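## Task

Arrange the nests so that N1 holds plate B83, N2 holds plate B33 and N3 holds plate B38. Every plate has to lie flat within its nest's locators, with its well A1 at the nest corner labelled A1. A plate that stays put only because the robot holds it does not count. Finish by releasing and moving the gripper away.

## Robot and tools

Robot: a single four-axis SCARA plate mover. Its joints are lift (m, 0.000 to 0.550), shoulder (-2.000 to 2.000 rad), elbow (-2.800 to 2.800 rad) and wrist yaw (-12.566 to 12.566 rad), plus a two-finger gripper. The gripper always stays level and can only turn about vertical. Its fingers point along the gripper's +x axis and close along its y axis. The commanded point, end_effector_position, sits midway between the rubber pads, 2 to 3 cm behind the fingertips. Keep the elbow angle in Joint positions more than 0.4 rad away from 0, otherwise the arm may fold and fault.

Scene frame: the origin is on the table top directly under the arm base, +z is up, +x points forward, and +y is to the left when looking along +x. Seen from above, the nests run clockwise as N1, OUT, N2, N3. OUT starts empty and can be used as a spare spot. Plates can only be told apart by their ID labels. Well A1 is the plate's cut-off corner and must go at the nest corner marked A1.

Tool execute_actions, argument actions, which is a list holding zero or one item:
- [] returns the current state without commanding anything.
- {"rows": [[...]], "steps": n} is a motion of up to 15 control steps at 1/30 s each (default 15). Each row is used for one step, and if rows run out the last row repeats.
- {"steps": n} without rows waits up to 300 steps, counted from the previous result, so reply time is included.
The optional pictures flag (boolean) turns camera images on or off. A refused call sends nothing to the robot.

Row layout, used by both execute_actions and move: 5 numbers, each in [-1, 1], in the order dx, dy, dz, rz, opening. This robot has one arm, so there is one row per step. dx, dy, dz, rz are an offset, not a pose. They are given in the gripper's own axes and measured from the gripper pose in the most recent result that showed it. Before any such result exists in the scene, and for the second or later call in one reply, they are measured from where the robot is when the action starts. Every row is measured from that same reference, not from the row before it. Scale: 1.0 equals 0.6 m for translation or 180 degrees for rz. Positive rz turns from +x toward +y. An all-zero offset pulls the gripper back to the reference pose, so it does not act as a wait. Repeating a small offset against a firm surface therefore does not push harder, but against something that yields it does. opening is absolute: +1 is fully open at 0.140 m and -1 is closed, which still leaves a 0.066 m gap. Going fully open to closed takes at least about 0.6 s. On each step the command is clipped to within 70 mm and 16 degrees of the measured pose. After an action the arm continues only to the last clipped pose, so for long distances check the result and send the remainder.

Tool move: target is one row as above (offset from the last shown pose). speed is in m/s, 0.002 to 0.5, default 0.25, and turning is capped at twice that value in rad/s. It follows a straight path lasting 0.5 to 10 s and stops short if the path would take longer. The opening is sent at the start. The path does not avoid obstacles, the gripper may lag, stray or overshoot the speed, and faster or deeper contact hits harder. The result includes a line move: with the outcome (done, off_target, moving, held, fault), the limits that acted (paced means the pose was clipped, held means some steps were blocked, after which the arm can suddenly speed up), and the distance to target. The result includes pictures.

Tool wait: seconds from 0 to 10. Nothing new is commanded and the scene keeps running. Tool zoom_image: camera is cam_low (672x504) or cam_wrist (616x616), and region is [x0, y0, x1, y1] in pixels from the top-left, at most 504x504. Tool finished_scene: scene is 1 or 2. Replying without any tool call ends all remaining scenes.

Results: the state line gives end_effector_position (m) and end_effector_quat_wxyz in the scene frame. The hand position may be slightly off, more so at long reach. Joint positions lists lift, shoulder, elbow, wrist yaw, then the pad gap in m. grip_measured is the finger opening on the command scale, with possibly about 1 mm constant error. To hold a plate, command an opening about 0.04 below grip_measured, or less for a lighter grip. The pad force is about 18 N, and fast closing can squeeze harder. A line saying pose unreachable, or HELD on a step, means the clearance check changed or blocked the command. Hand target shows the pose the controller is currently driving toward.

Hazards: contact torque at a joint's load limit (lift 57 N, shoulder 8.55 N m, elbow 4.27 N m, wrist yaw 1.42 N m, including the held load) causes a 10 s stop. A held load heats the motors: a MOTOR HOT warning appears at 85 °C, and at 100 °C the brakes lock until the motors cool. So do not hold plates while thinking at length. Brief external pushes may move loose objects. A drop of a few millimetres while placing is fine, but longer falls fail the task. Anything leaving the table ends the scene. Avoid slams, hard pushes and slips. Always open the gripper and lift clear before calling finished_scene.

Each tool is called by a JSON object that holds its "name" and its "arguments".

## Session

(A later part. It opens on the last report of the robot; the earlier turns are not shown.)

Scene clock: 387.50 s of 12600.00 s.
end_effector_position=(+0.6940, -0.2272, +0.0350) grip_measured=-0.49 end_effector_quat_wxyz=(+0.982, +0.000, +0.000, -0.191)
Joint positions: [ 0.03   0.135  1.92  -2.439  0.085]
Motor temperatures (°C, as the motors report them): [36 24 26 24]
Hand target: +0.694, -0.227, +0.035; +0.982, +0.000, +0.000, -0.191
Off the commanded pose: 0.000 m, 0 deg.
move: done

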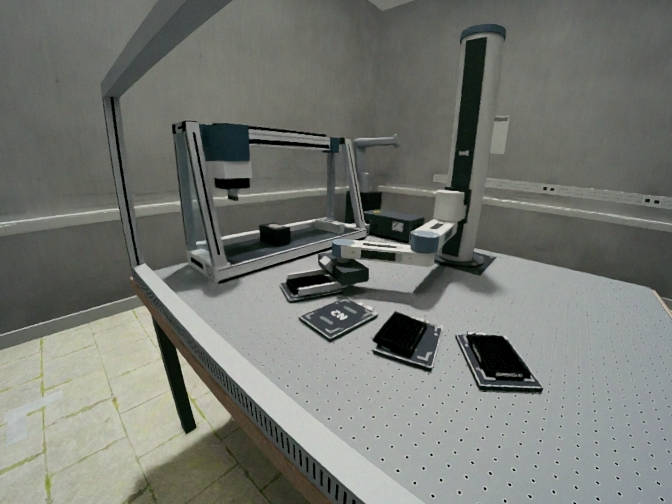

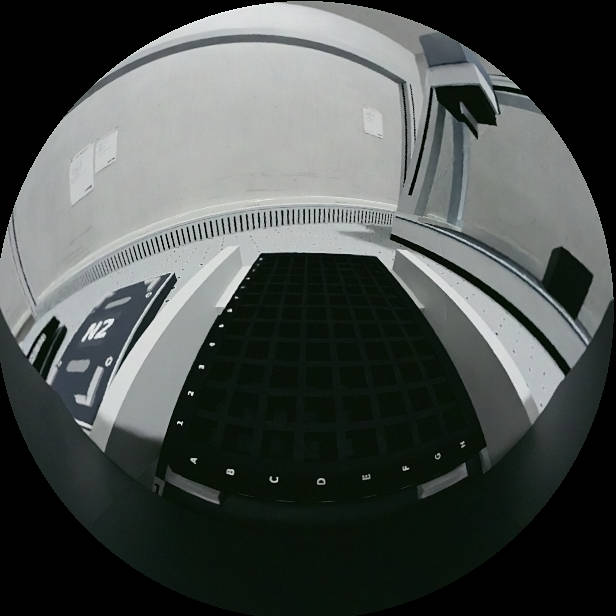

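{"name": "move", "arguments": {"target": [0, 0, -0.005, 0, -0.55], "speed": 0.01}}

{"name": "move", "arguments": {"target": [0, 0, 0, 0, 0.4]}}

{"name": "move", "arguments": {"target": [0, 0, 0.1, 0, 0.4], "speed": 0.1}}

Scene clock: 393.43 s of 12600.00 s.
end_effector_position=(+0.6938, -0.2270, +0.0323) grip_measured=-0.49 end_effector_quat_wxyz=(+0.982, +0.000, +0.000, -0.191)
Joint positions: [ 0.027  0.136  1.919 -2.439  0.085]
Motor temperatures (°C, as the motors report them): [36 24 26 24]
Hand target: +0.694, -0.227, +0.032; +0.982, +0.000, +0.000, -0.191
Off the commanded pose: 0.000 m, 0 deg.
After step 90, 2.23 s passed at rest.
move: done

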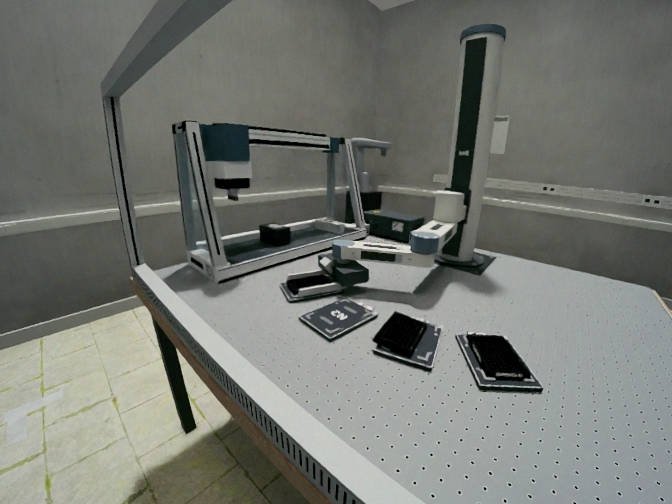

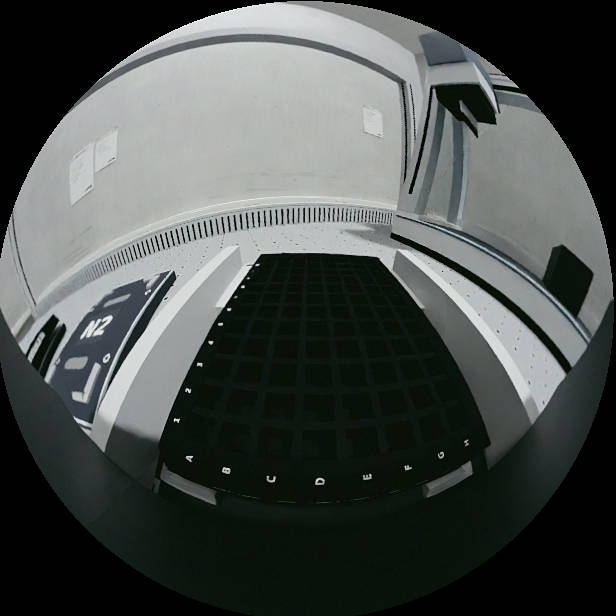

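Scene clock: 393.93 s of 12600.00 s.
end_effector_position=(+0.6938, -0.2270, +0.0323) grip_measured=+0.40 end_effector_quat_wxyz=(+0.982, +0.000, +0.000, -0.191)
Joint positions: [ 0.027  0.136  1.919 -2.439  0.118]
Motor temperatures (°C, as the motors report them): [36 24 26 24]
Hand target: +0.694, -0.227, +0.032; +0.982, +0.000, +0.000, -0.191
Off the commanded pose: 0.000 m, 0 deg.
move: done

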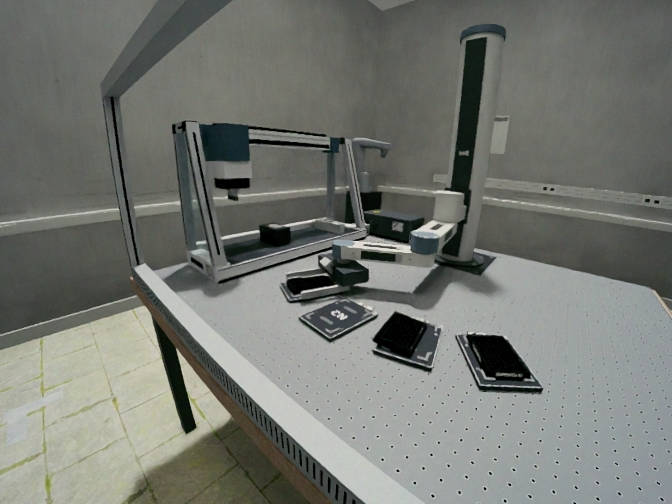

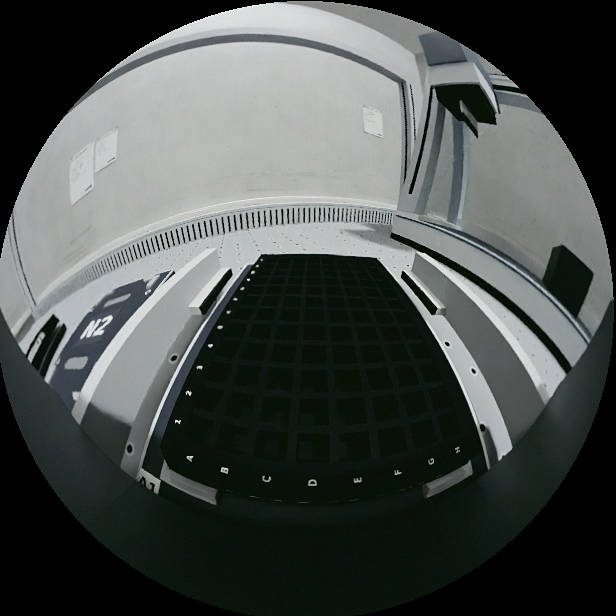

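Scene clock: 394.83 s of 12600.00 s.
end_effector_position=(+0.6939, -0.2270, +0.0924) grip_measured=+0.40 end_effector_quat_wxyz=(+0.982, +0.000, +0.000, -0.191)
Joint positions: [ 0.087  0.136  1.919 -2.439  0.118]
Motor temperatures (°C, as the motors report them): [36 24 26 24]
Hand target: +0.694, -0.227, +0.092; +0.982, +0.000, +0.000, -0.191
Off the commanded pose: 0.000 m, 0 deg.
move: done

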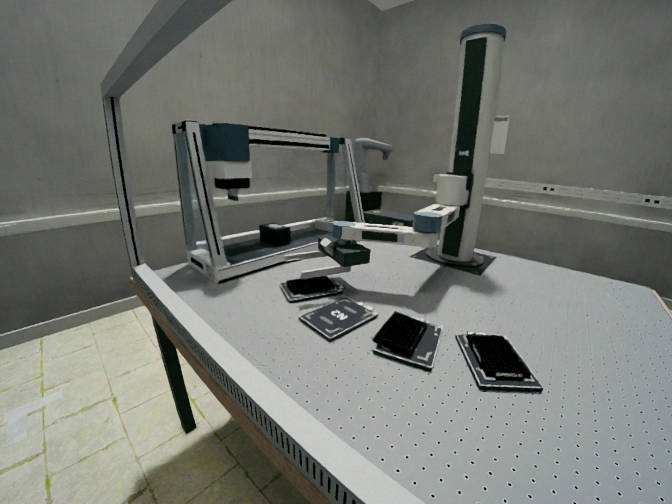

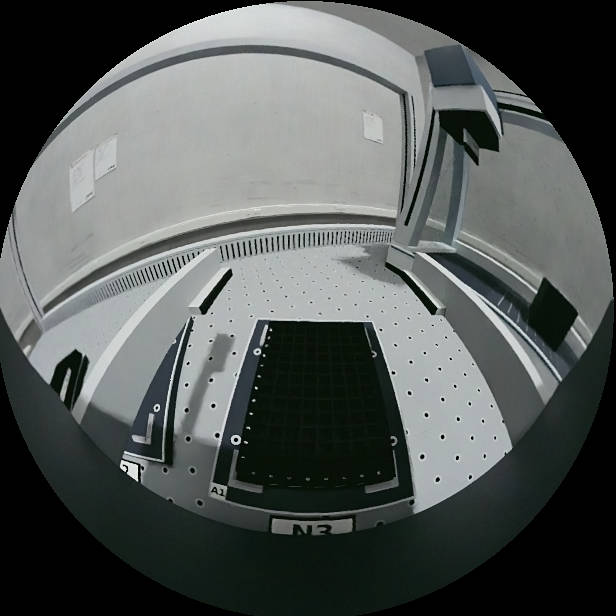

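{"name": "move", "arguments": {"target": [-0.138, 0.573, 0, 0.183, 0.4], "speed": 0.25}}

{"name": "move", "arguments": {"target": [0, 0, -0.097, 0, 0.4], "speed": 0.06}}

{"name": "move", "arguments": {"target": [0, 0, 0, 0, -0.55]}}

{"name": "move", "arguments": {"target": [0, 0, 0.03, 0, -0.55], "speed": 0.02}}

Scene clock: 411.80 s of 12600.00 s.
end_effector_position=(+0.7461, +0.1230, +0.0924) grip_measured=+0.40 end_effector_quat_wxyz=(+0.995, +0.000, +0.000, +0.095)
Joint positions: [ 0.087  0.72   2.045 -2.574  0.118]
Motor temperatures (°C, as the motors report them): [36 24 26 24]
Hand target: +0.746, +0.123, +0.092; +0.995, +0.000, +0.000, +0.095
Off the commanded pose: 0.000 m, 0 deg.
After step 90, 12.20 s passed at rest.
move: done

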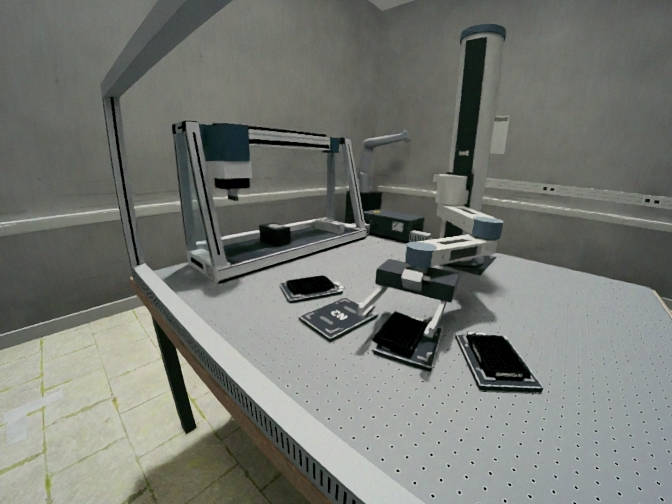

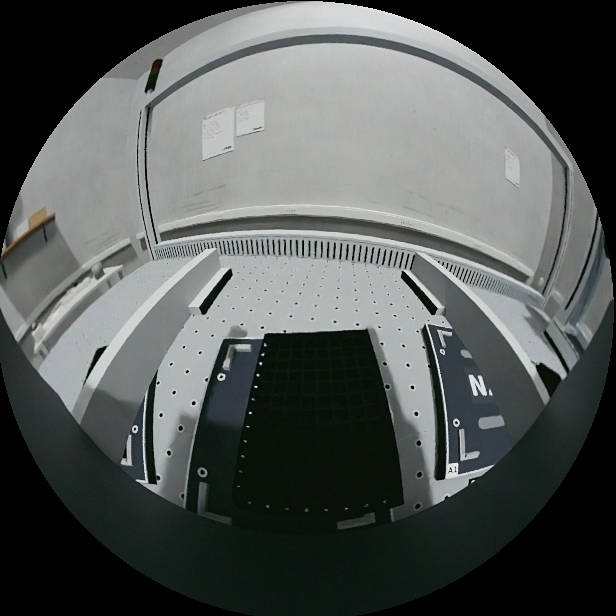

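Scene clock: 413.03 s of 12600.00 s.
end_effector_position=(+0.7461, +0.1230, +0.0341) grip_measured=+0.40 end_effector_quat_wxyz=(+0.995, +0.000, +0.000, +0.095)
Joint positions: [ 0.029  0.72   2.045 -2.574  0.118]
Motor temperatures (°C, as the motors report them): [36 24 26 24]
Hand target: +0.746, +0.123, +0.034; +0.995, +0.000, +0.000, +0.095
Off the commanded pose: 0.000 m, 0 deg.
move: done

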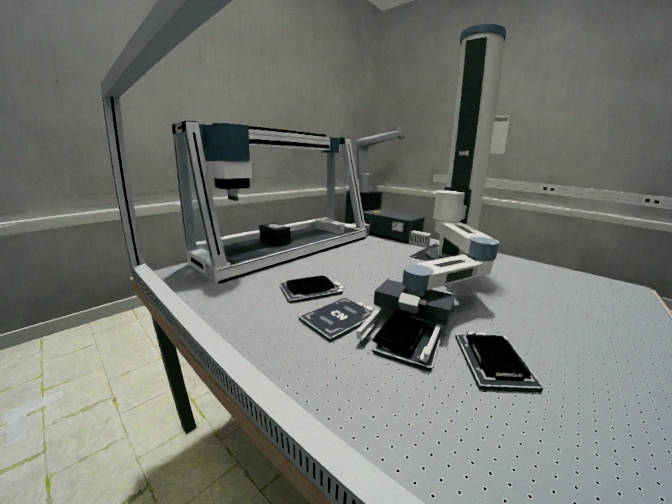

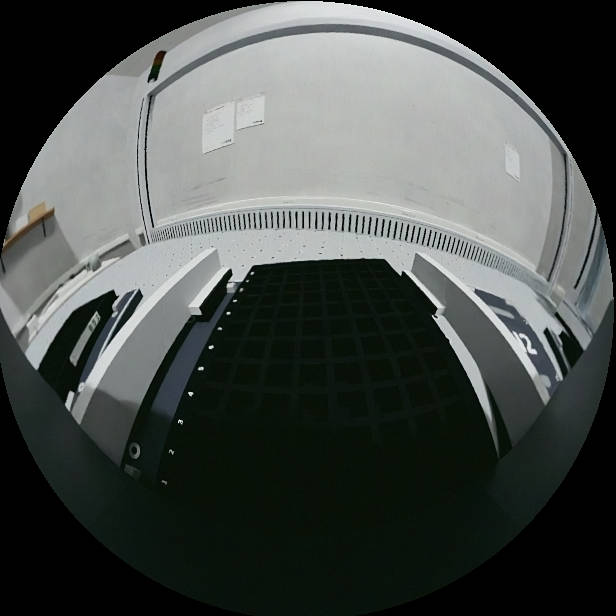

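Scene clock: 413.53 s of 12600.00 s.
end_effector_position=(+0.7461, +0.1230, +0.0341) grip_measured=-0.52 end_effector_quat_wxyz=(+0.995, +0.000, +0.000, +0.095)
Joint positions: [ 0.029  0.72   2.045 -2.574  0.084]
Motor temperatures (°C, as the motors report them): [36 24 26 24]
Hand target: +0.746, +0.123, +0.034; +0.995, +0.000, +0.000, +0.095
Off the commanded pose: 0.000 m, 0 deg.
move: done

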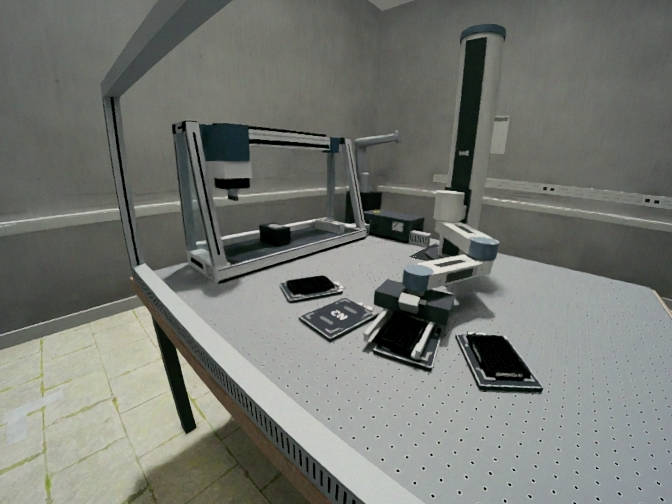

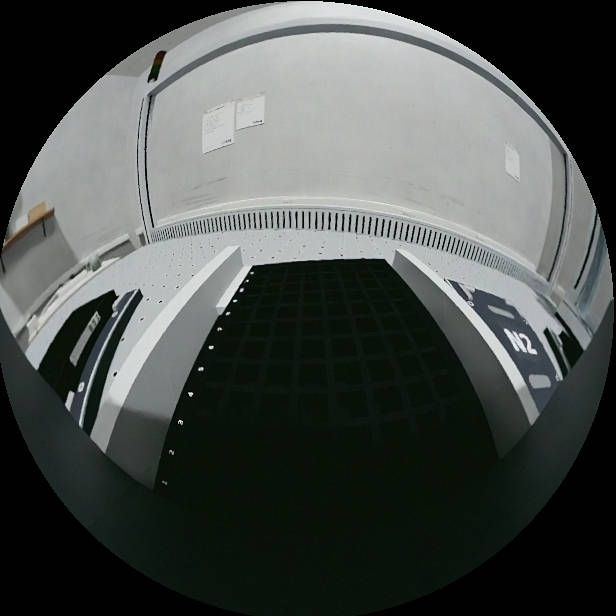

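Scene clock: 414.67 s of 12600.00 s.
end_effector_position=(+0.7461, +0.1230, +0.0521) grip_measured=-0.52 end_effector_quat_wxyz=(+0.995, +0.000, +0.000, +0.095)
Joint positions: [ 0.047  0.72   2.045 -2.574  0.084]
Motor temperatures (°C, as the motors report them): [36 24 26 24]
Hand target: +0.746, +0.123, +0.052; +0.995, +0.000, +0.000, +0.095
Off the commanded pose: 0.000 m, 0 deg.
move: done

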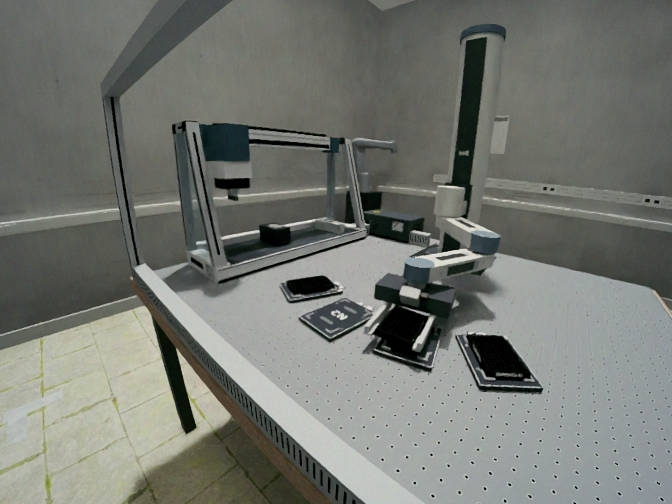

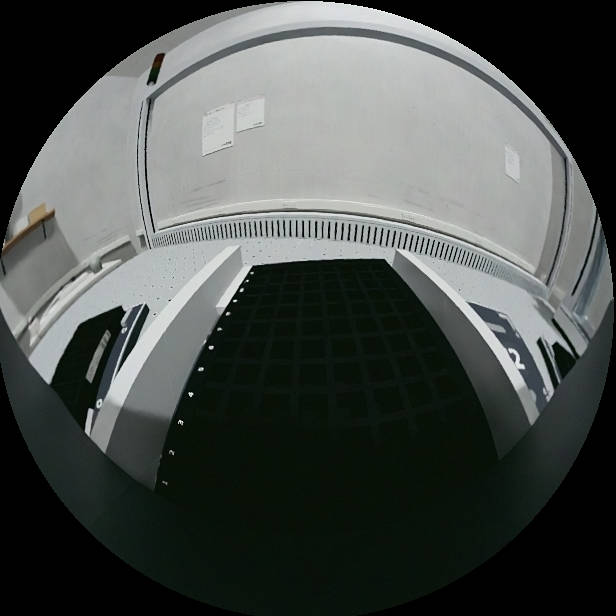

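{"name": "move", "arguments": {"target": [0, 0, 0.047, 0, -0.6], "speed": 0.1}}

{"name": "move", "arguments": {"target": [-0.009, -0.2925, 0, -0.0886, -0.6], "speed": 0.2}}

{"name": "move", "arguments": {"target": [0, 0, -0.07, 0, -0.6], "speed": 0.04}}

Scene clock: 425.77 s of 12600.00 s.
end_effector_position=(+0.7461, +0.1230, +0.0804) grip_measured=-0.52 end_effector_quat_wxyz=(+0.995, +0.000, +0.000, +0.095)
Joint positions: [ 0.075  0.72   2.045 -2.574  0.084]
Motor temperatures (°C, as the motors report them): [36 24 26 24]
Hand target: +0.746, +0.123, +0.080; +0.995, +0.000, +0.000, +0.095
Off the commanded pose: 0.000 m, 0 deg.
After step 90, 7.40 s passed at rest.
move: done

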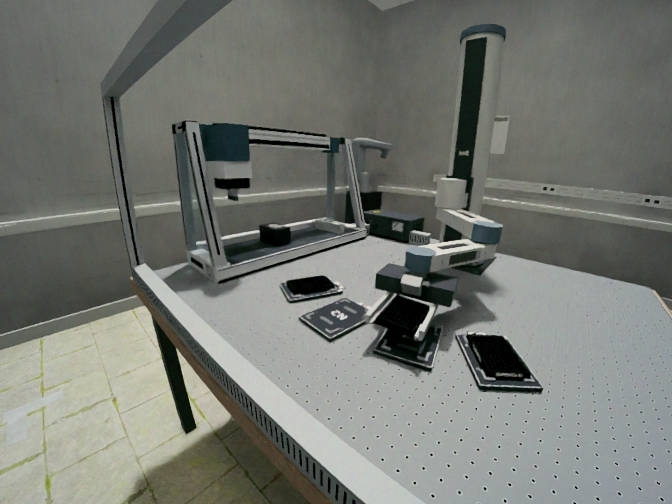

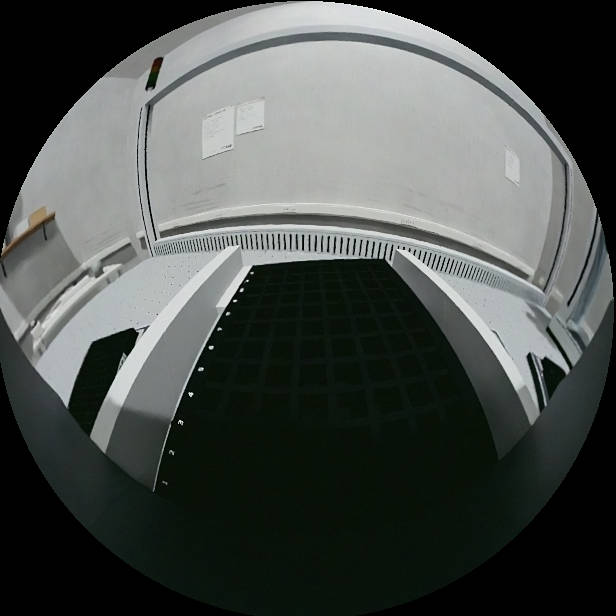

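Scene clock: 427.00 s of 12600.00 s.
end_effector_position=(+0.7741, -0.0505, +0.0804) grip_measured=-0.52 end_effector_quat_wxyz=(+0.999, +0.000, +0.000, -0.044)
Joint positions: [ 0.075  0.358  2.178 -2.624  0.084]
Motor temperatures (°C, as the motors report them): [36 24 26 24]
Hand target: +0.774, -0.050, +0.080; +0.999, +0.000, +0.000, -0.044
Off the commanded pose: 0.000 m, 0 deg.
move: done

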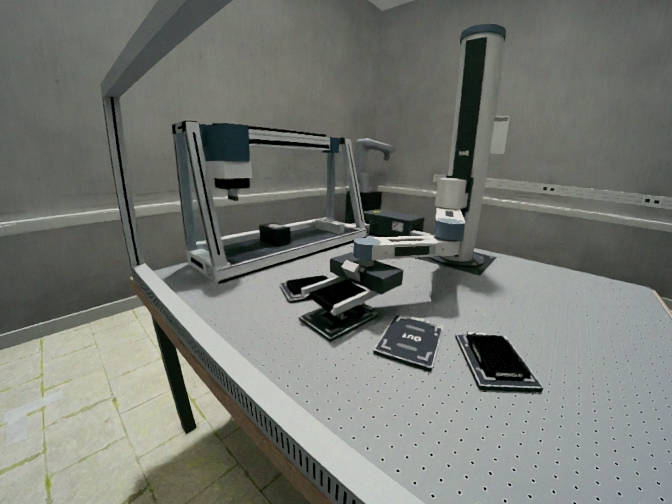

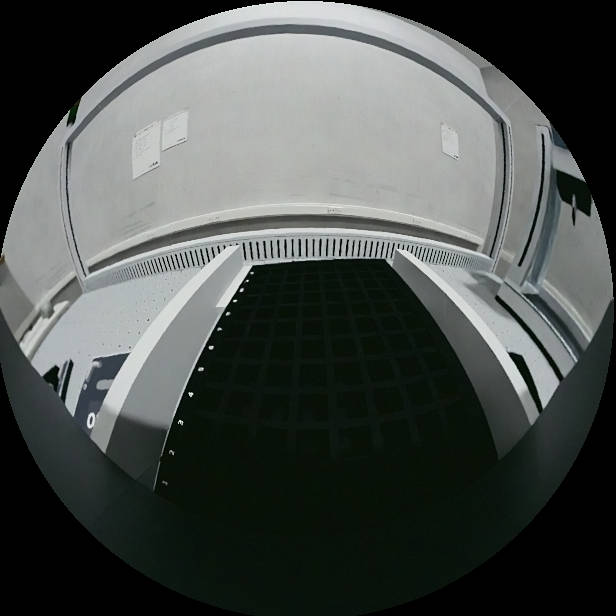

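Scene clock: 428.27 s of 12600.00 s.
end_effector_position=(+0.7741, -0.0505, +0.0383) grip_measured=-0.52 end_effector_quat_wxyz=(+0.999, +0.000, +0.000, -0.044)
Joint positions: [ 0.033  0.358  2.178 -2.624  0.084]
Motor temperatures (°C, as the motors report them): [36 24 26 24]
Hand target: +0.774, -0.050, +0.038; +0.999, +0.000, +0.000, -0.044
Off the commanded pose: 0.000 m, 0 deg.
move: done

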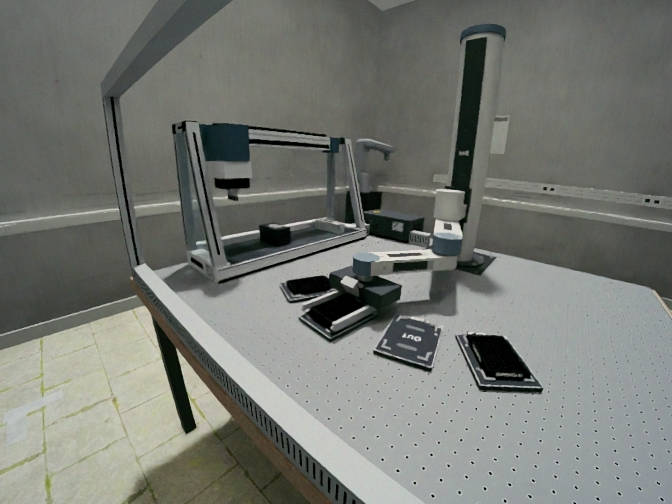

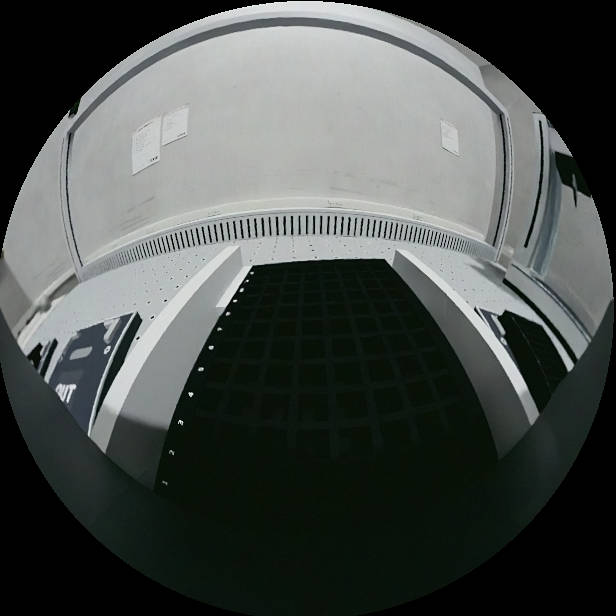

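Lower slowly a few more mm, then release.

{"name": "move", "arguments": {"target": [0, 0, -0.006, 0, -0.6], "speed": 0.01}}

{"name": "move", "arguments": {"target": [0, 0, 0, 0, 0.4]}}

{"name": "move", "arguments": {"target": [0, 0, 0.1, 0, 0.4], "speed": 0.1}}

Scene clock: 435.10 s of 12600.00 s.
end_effector_position=(+0.7741, -0.0505, +0.0347) grip_measured=-0.52 end_effector_quat_wxyz=(+0.999, +0.000, +0.000, -0.044)
Joint positions: [ 0.03   0.358  2.178 -2.624  0.084]
Motor temperatures (°C, as the motors report them): [36 24 26 24]
Hand target: +0.774, -0.050, +0.035; +0.999, +0.000, +0.000, -0.044
Off the commanded pose: 0.000 m, 0 deg.
After step 90, 3.13 s passed at rest.
move: done

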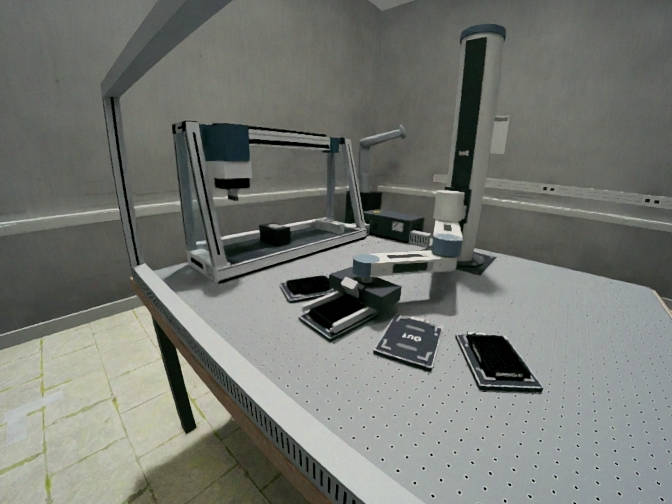

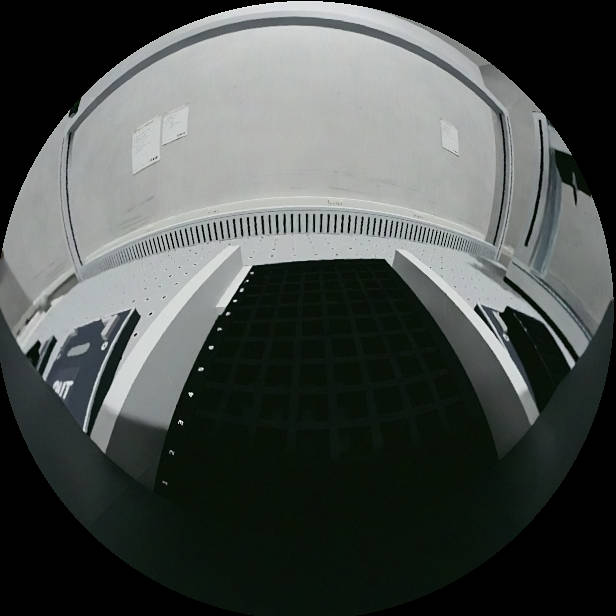

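Scene clock: 435.60 s of 12600.00 s.
end_effector_position=(+0.7741, -0.0505, +0.0347) grip_measured=+0.40 end_effector_quat_wxyz=(+0.999, +0.000, +0.000, -0.044)
Joint positions: [ 0.03   0.358  2.178 -2.624  0.118]
Motor temperatures (°C, as the motors report them): [36 24 26 24]
Hand target: +0.774, -0.050, +0.035; +0.999, +0.000, +0.000, -0.044
Off the commanded pose: 0.000 m, 0 deg.
move: done

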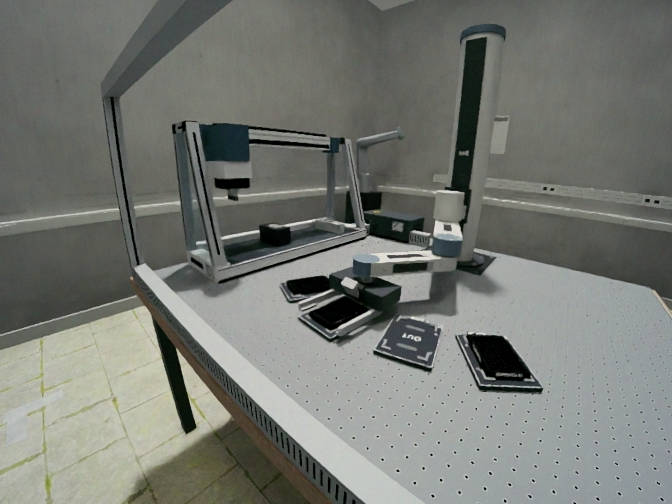

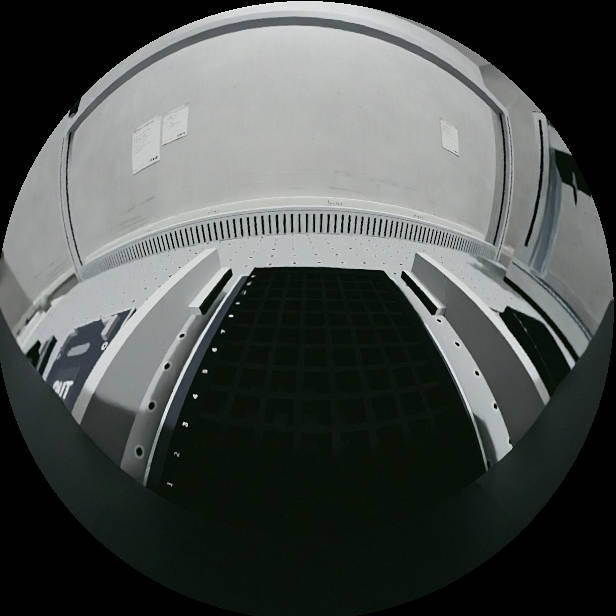

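Scene clock: 436.50 s of 12600.00 s.
end_effector_position=(+0.7741, -0.0505, +0.0948) grip_measured=+0.40 end_effector_quat_wxyz=(+0.999, +0.000, +0.000, -0.044)
Joint positions: [ 0.09   0.358  2.178 -2.624  0.118]
Motor temperatures (°C, as the motors report them): [36 24 26 24]
Hand target: +0.774, -0.050, +0.095; +0.999, +0.000, +0.000, -0.044
Off the commanded pose: 0.000 m, 0 deg.
move: done

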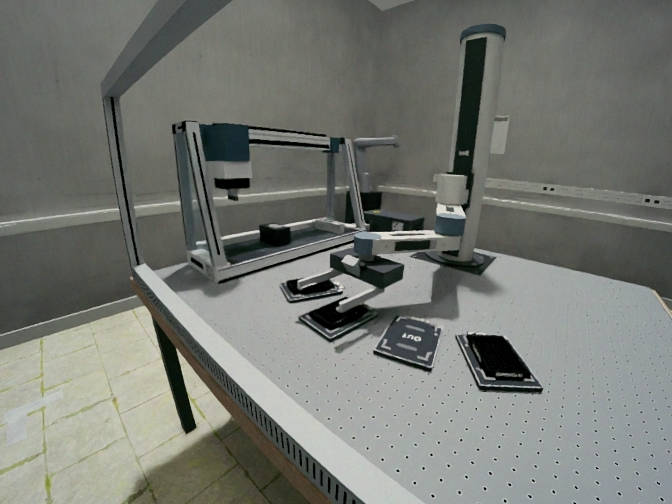

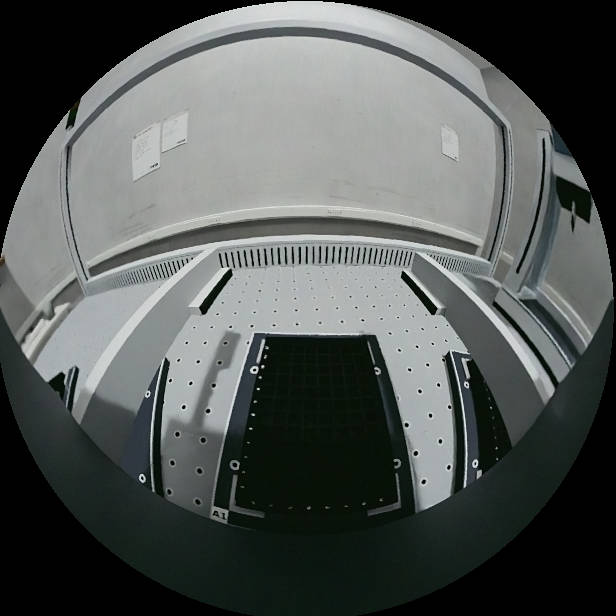

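{"name": "move", "arguments": {"target": [-0.395, 0.438, 0, 0.2, 1], "speed": 0.25}}

{"name": "zoom_image", "arguments": {"camera": "cam_wrist", "region": [200, 240, 420, 400]}}

Scene clock: 447.40 s of 12600.00 s.
end_effector_position=(+0.5609, +0.2322, +0.0948) grip_measured=+0.99 end_effector_quat_wxyz=(+0.964, +0.000, +0.000, +0.268)
Joint positions: [ 0.09   1.373  1.271 -2.103  0.14 ]
Motor temperatures (°C, as the motors report them): [36 24 26 24]
Hand target: +0.561, +0.232, +0.095; +0.964, +0.000, +0.000, +0.267
Off the commanded pose: 0.000 m, 0 deg.
After step 90, 6.10 s passed at rest.
move: done

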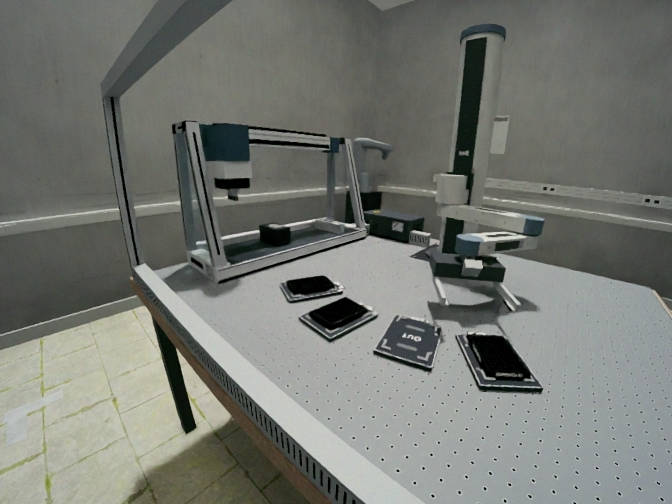

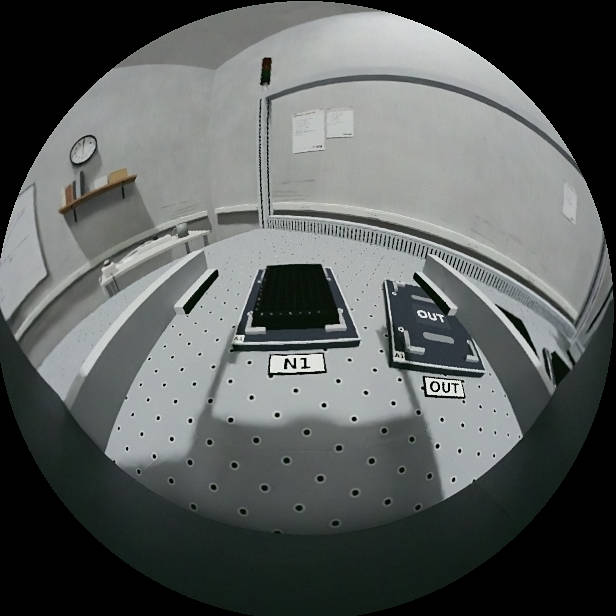

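Region (200, 240, 420, 400) of cam_wrist's 616x616 image, scaled by 2.291, with more detail than that image has; it fills the top 367 rows of this view, and the rest is white.

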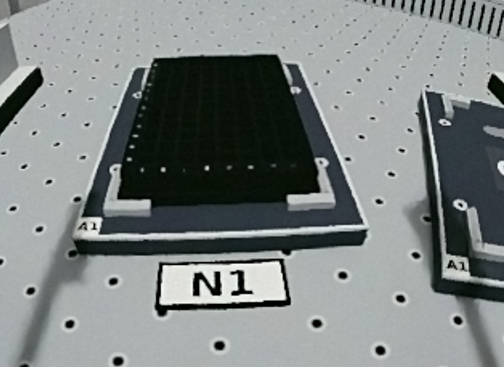

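{"name": "finished_scene", "arguments": {"scene": 1}}

The scene is finished: the task was done.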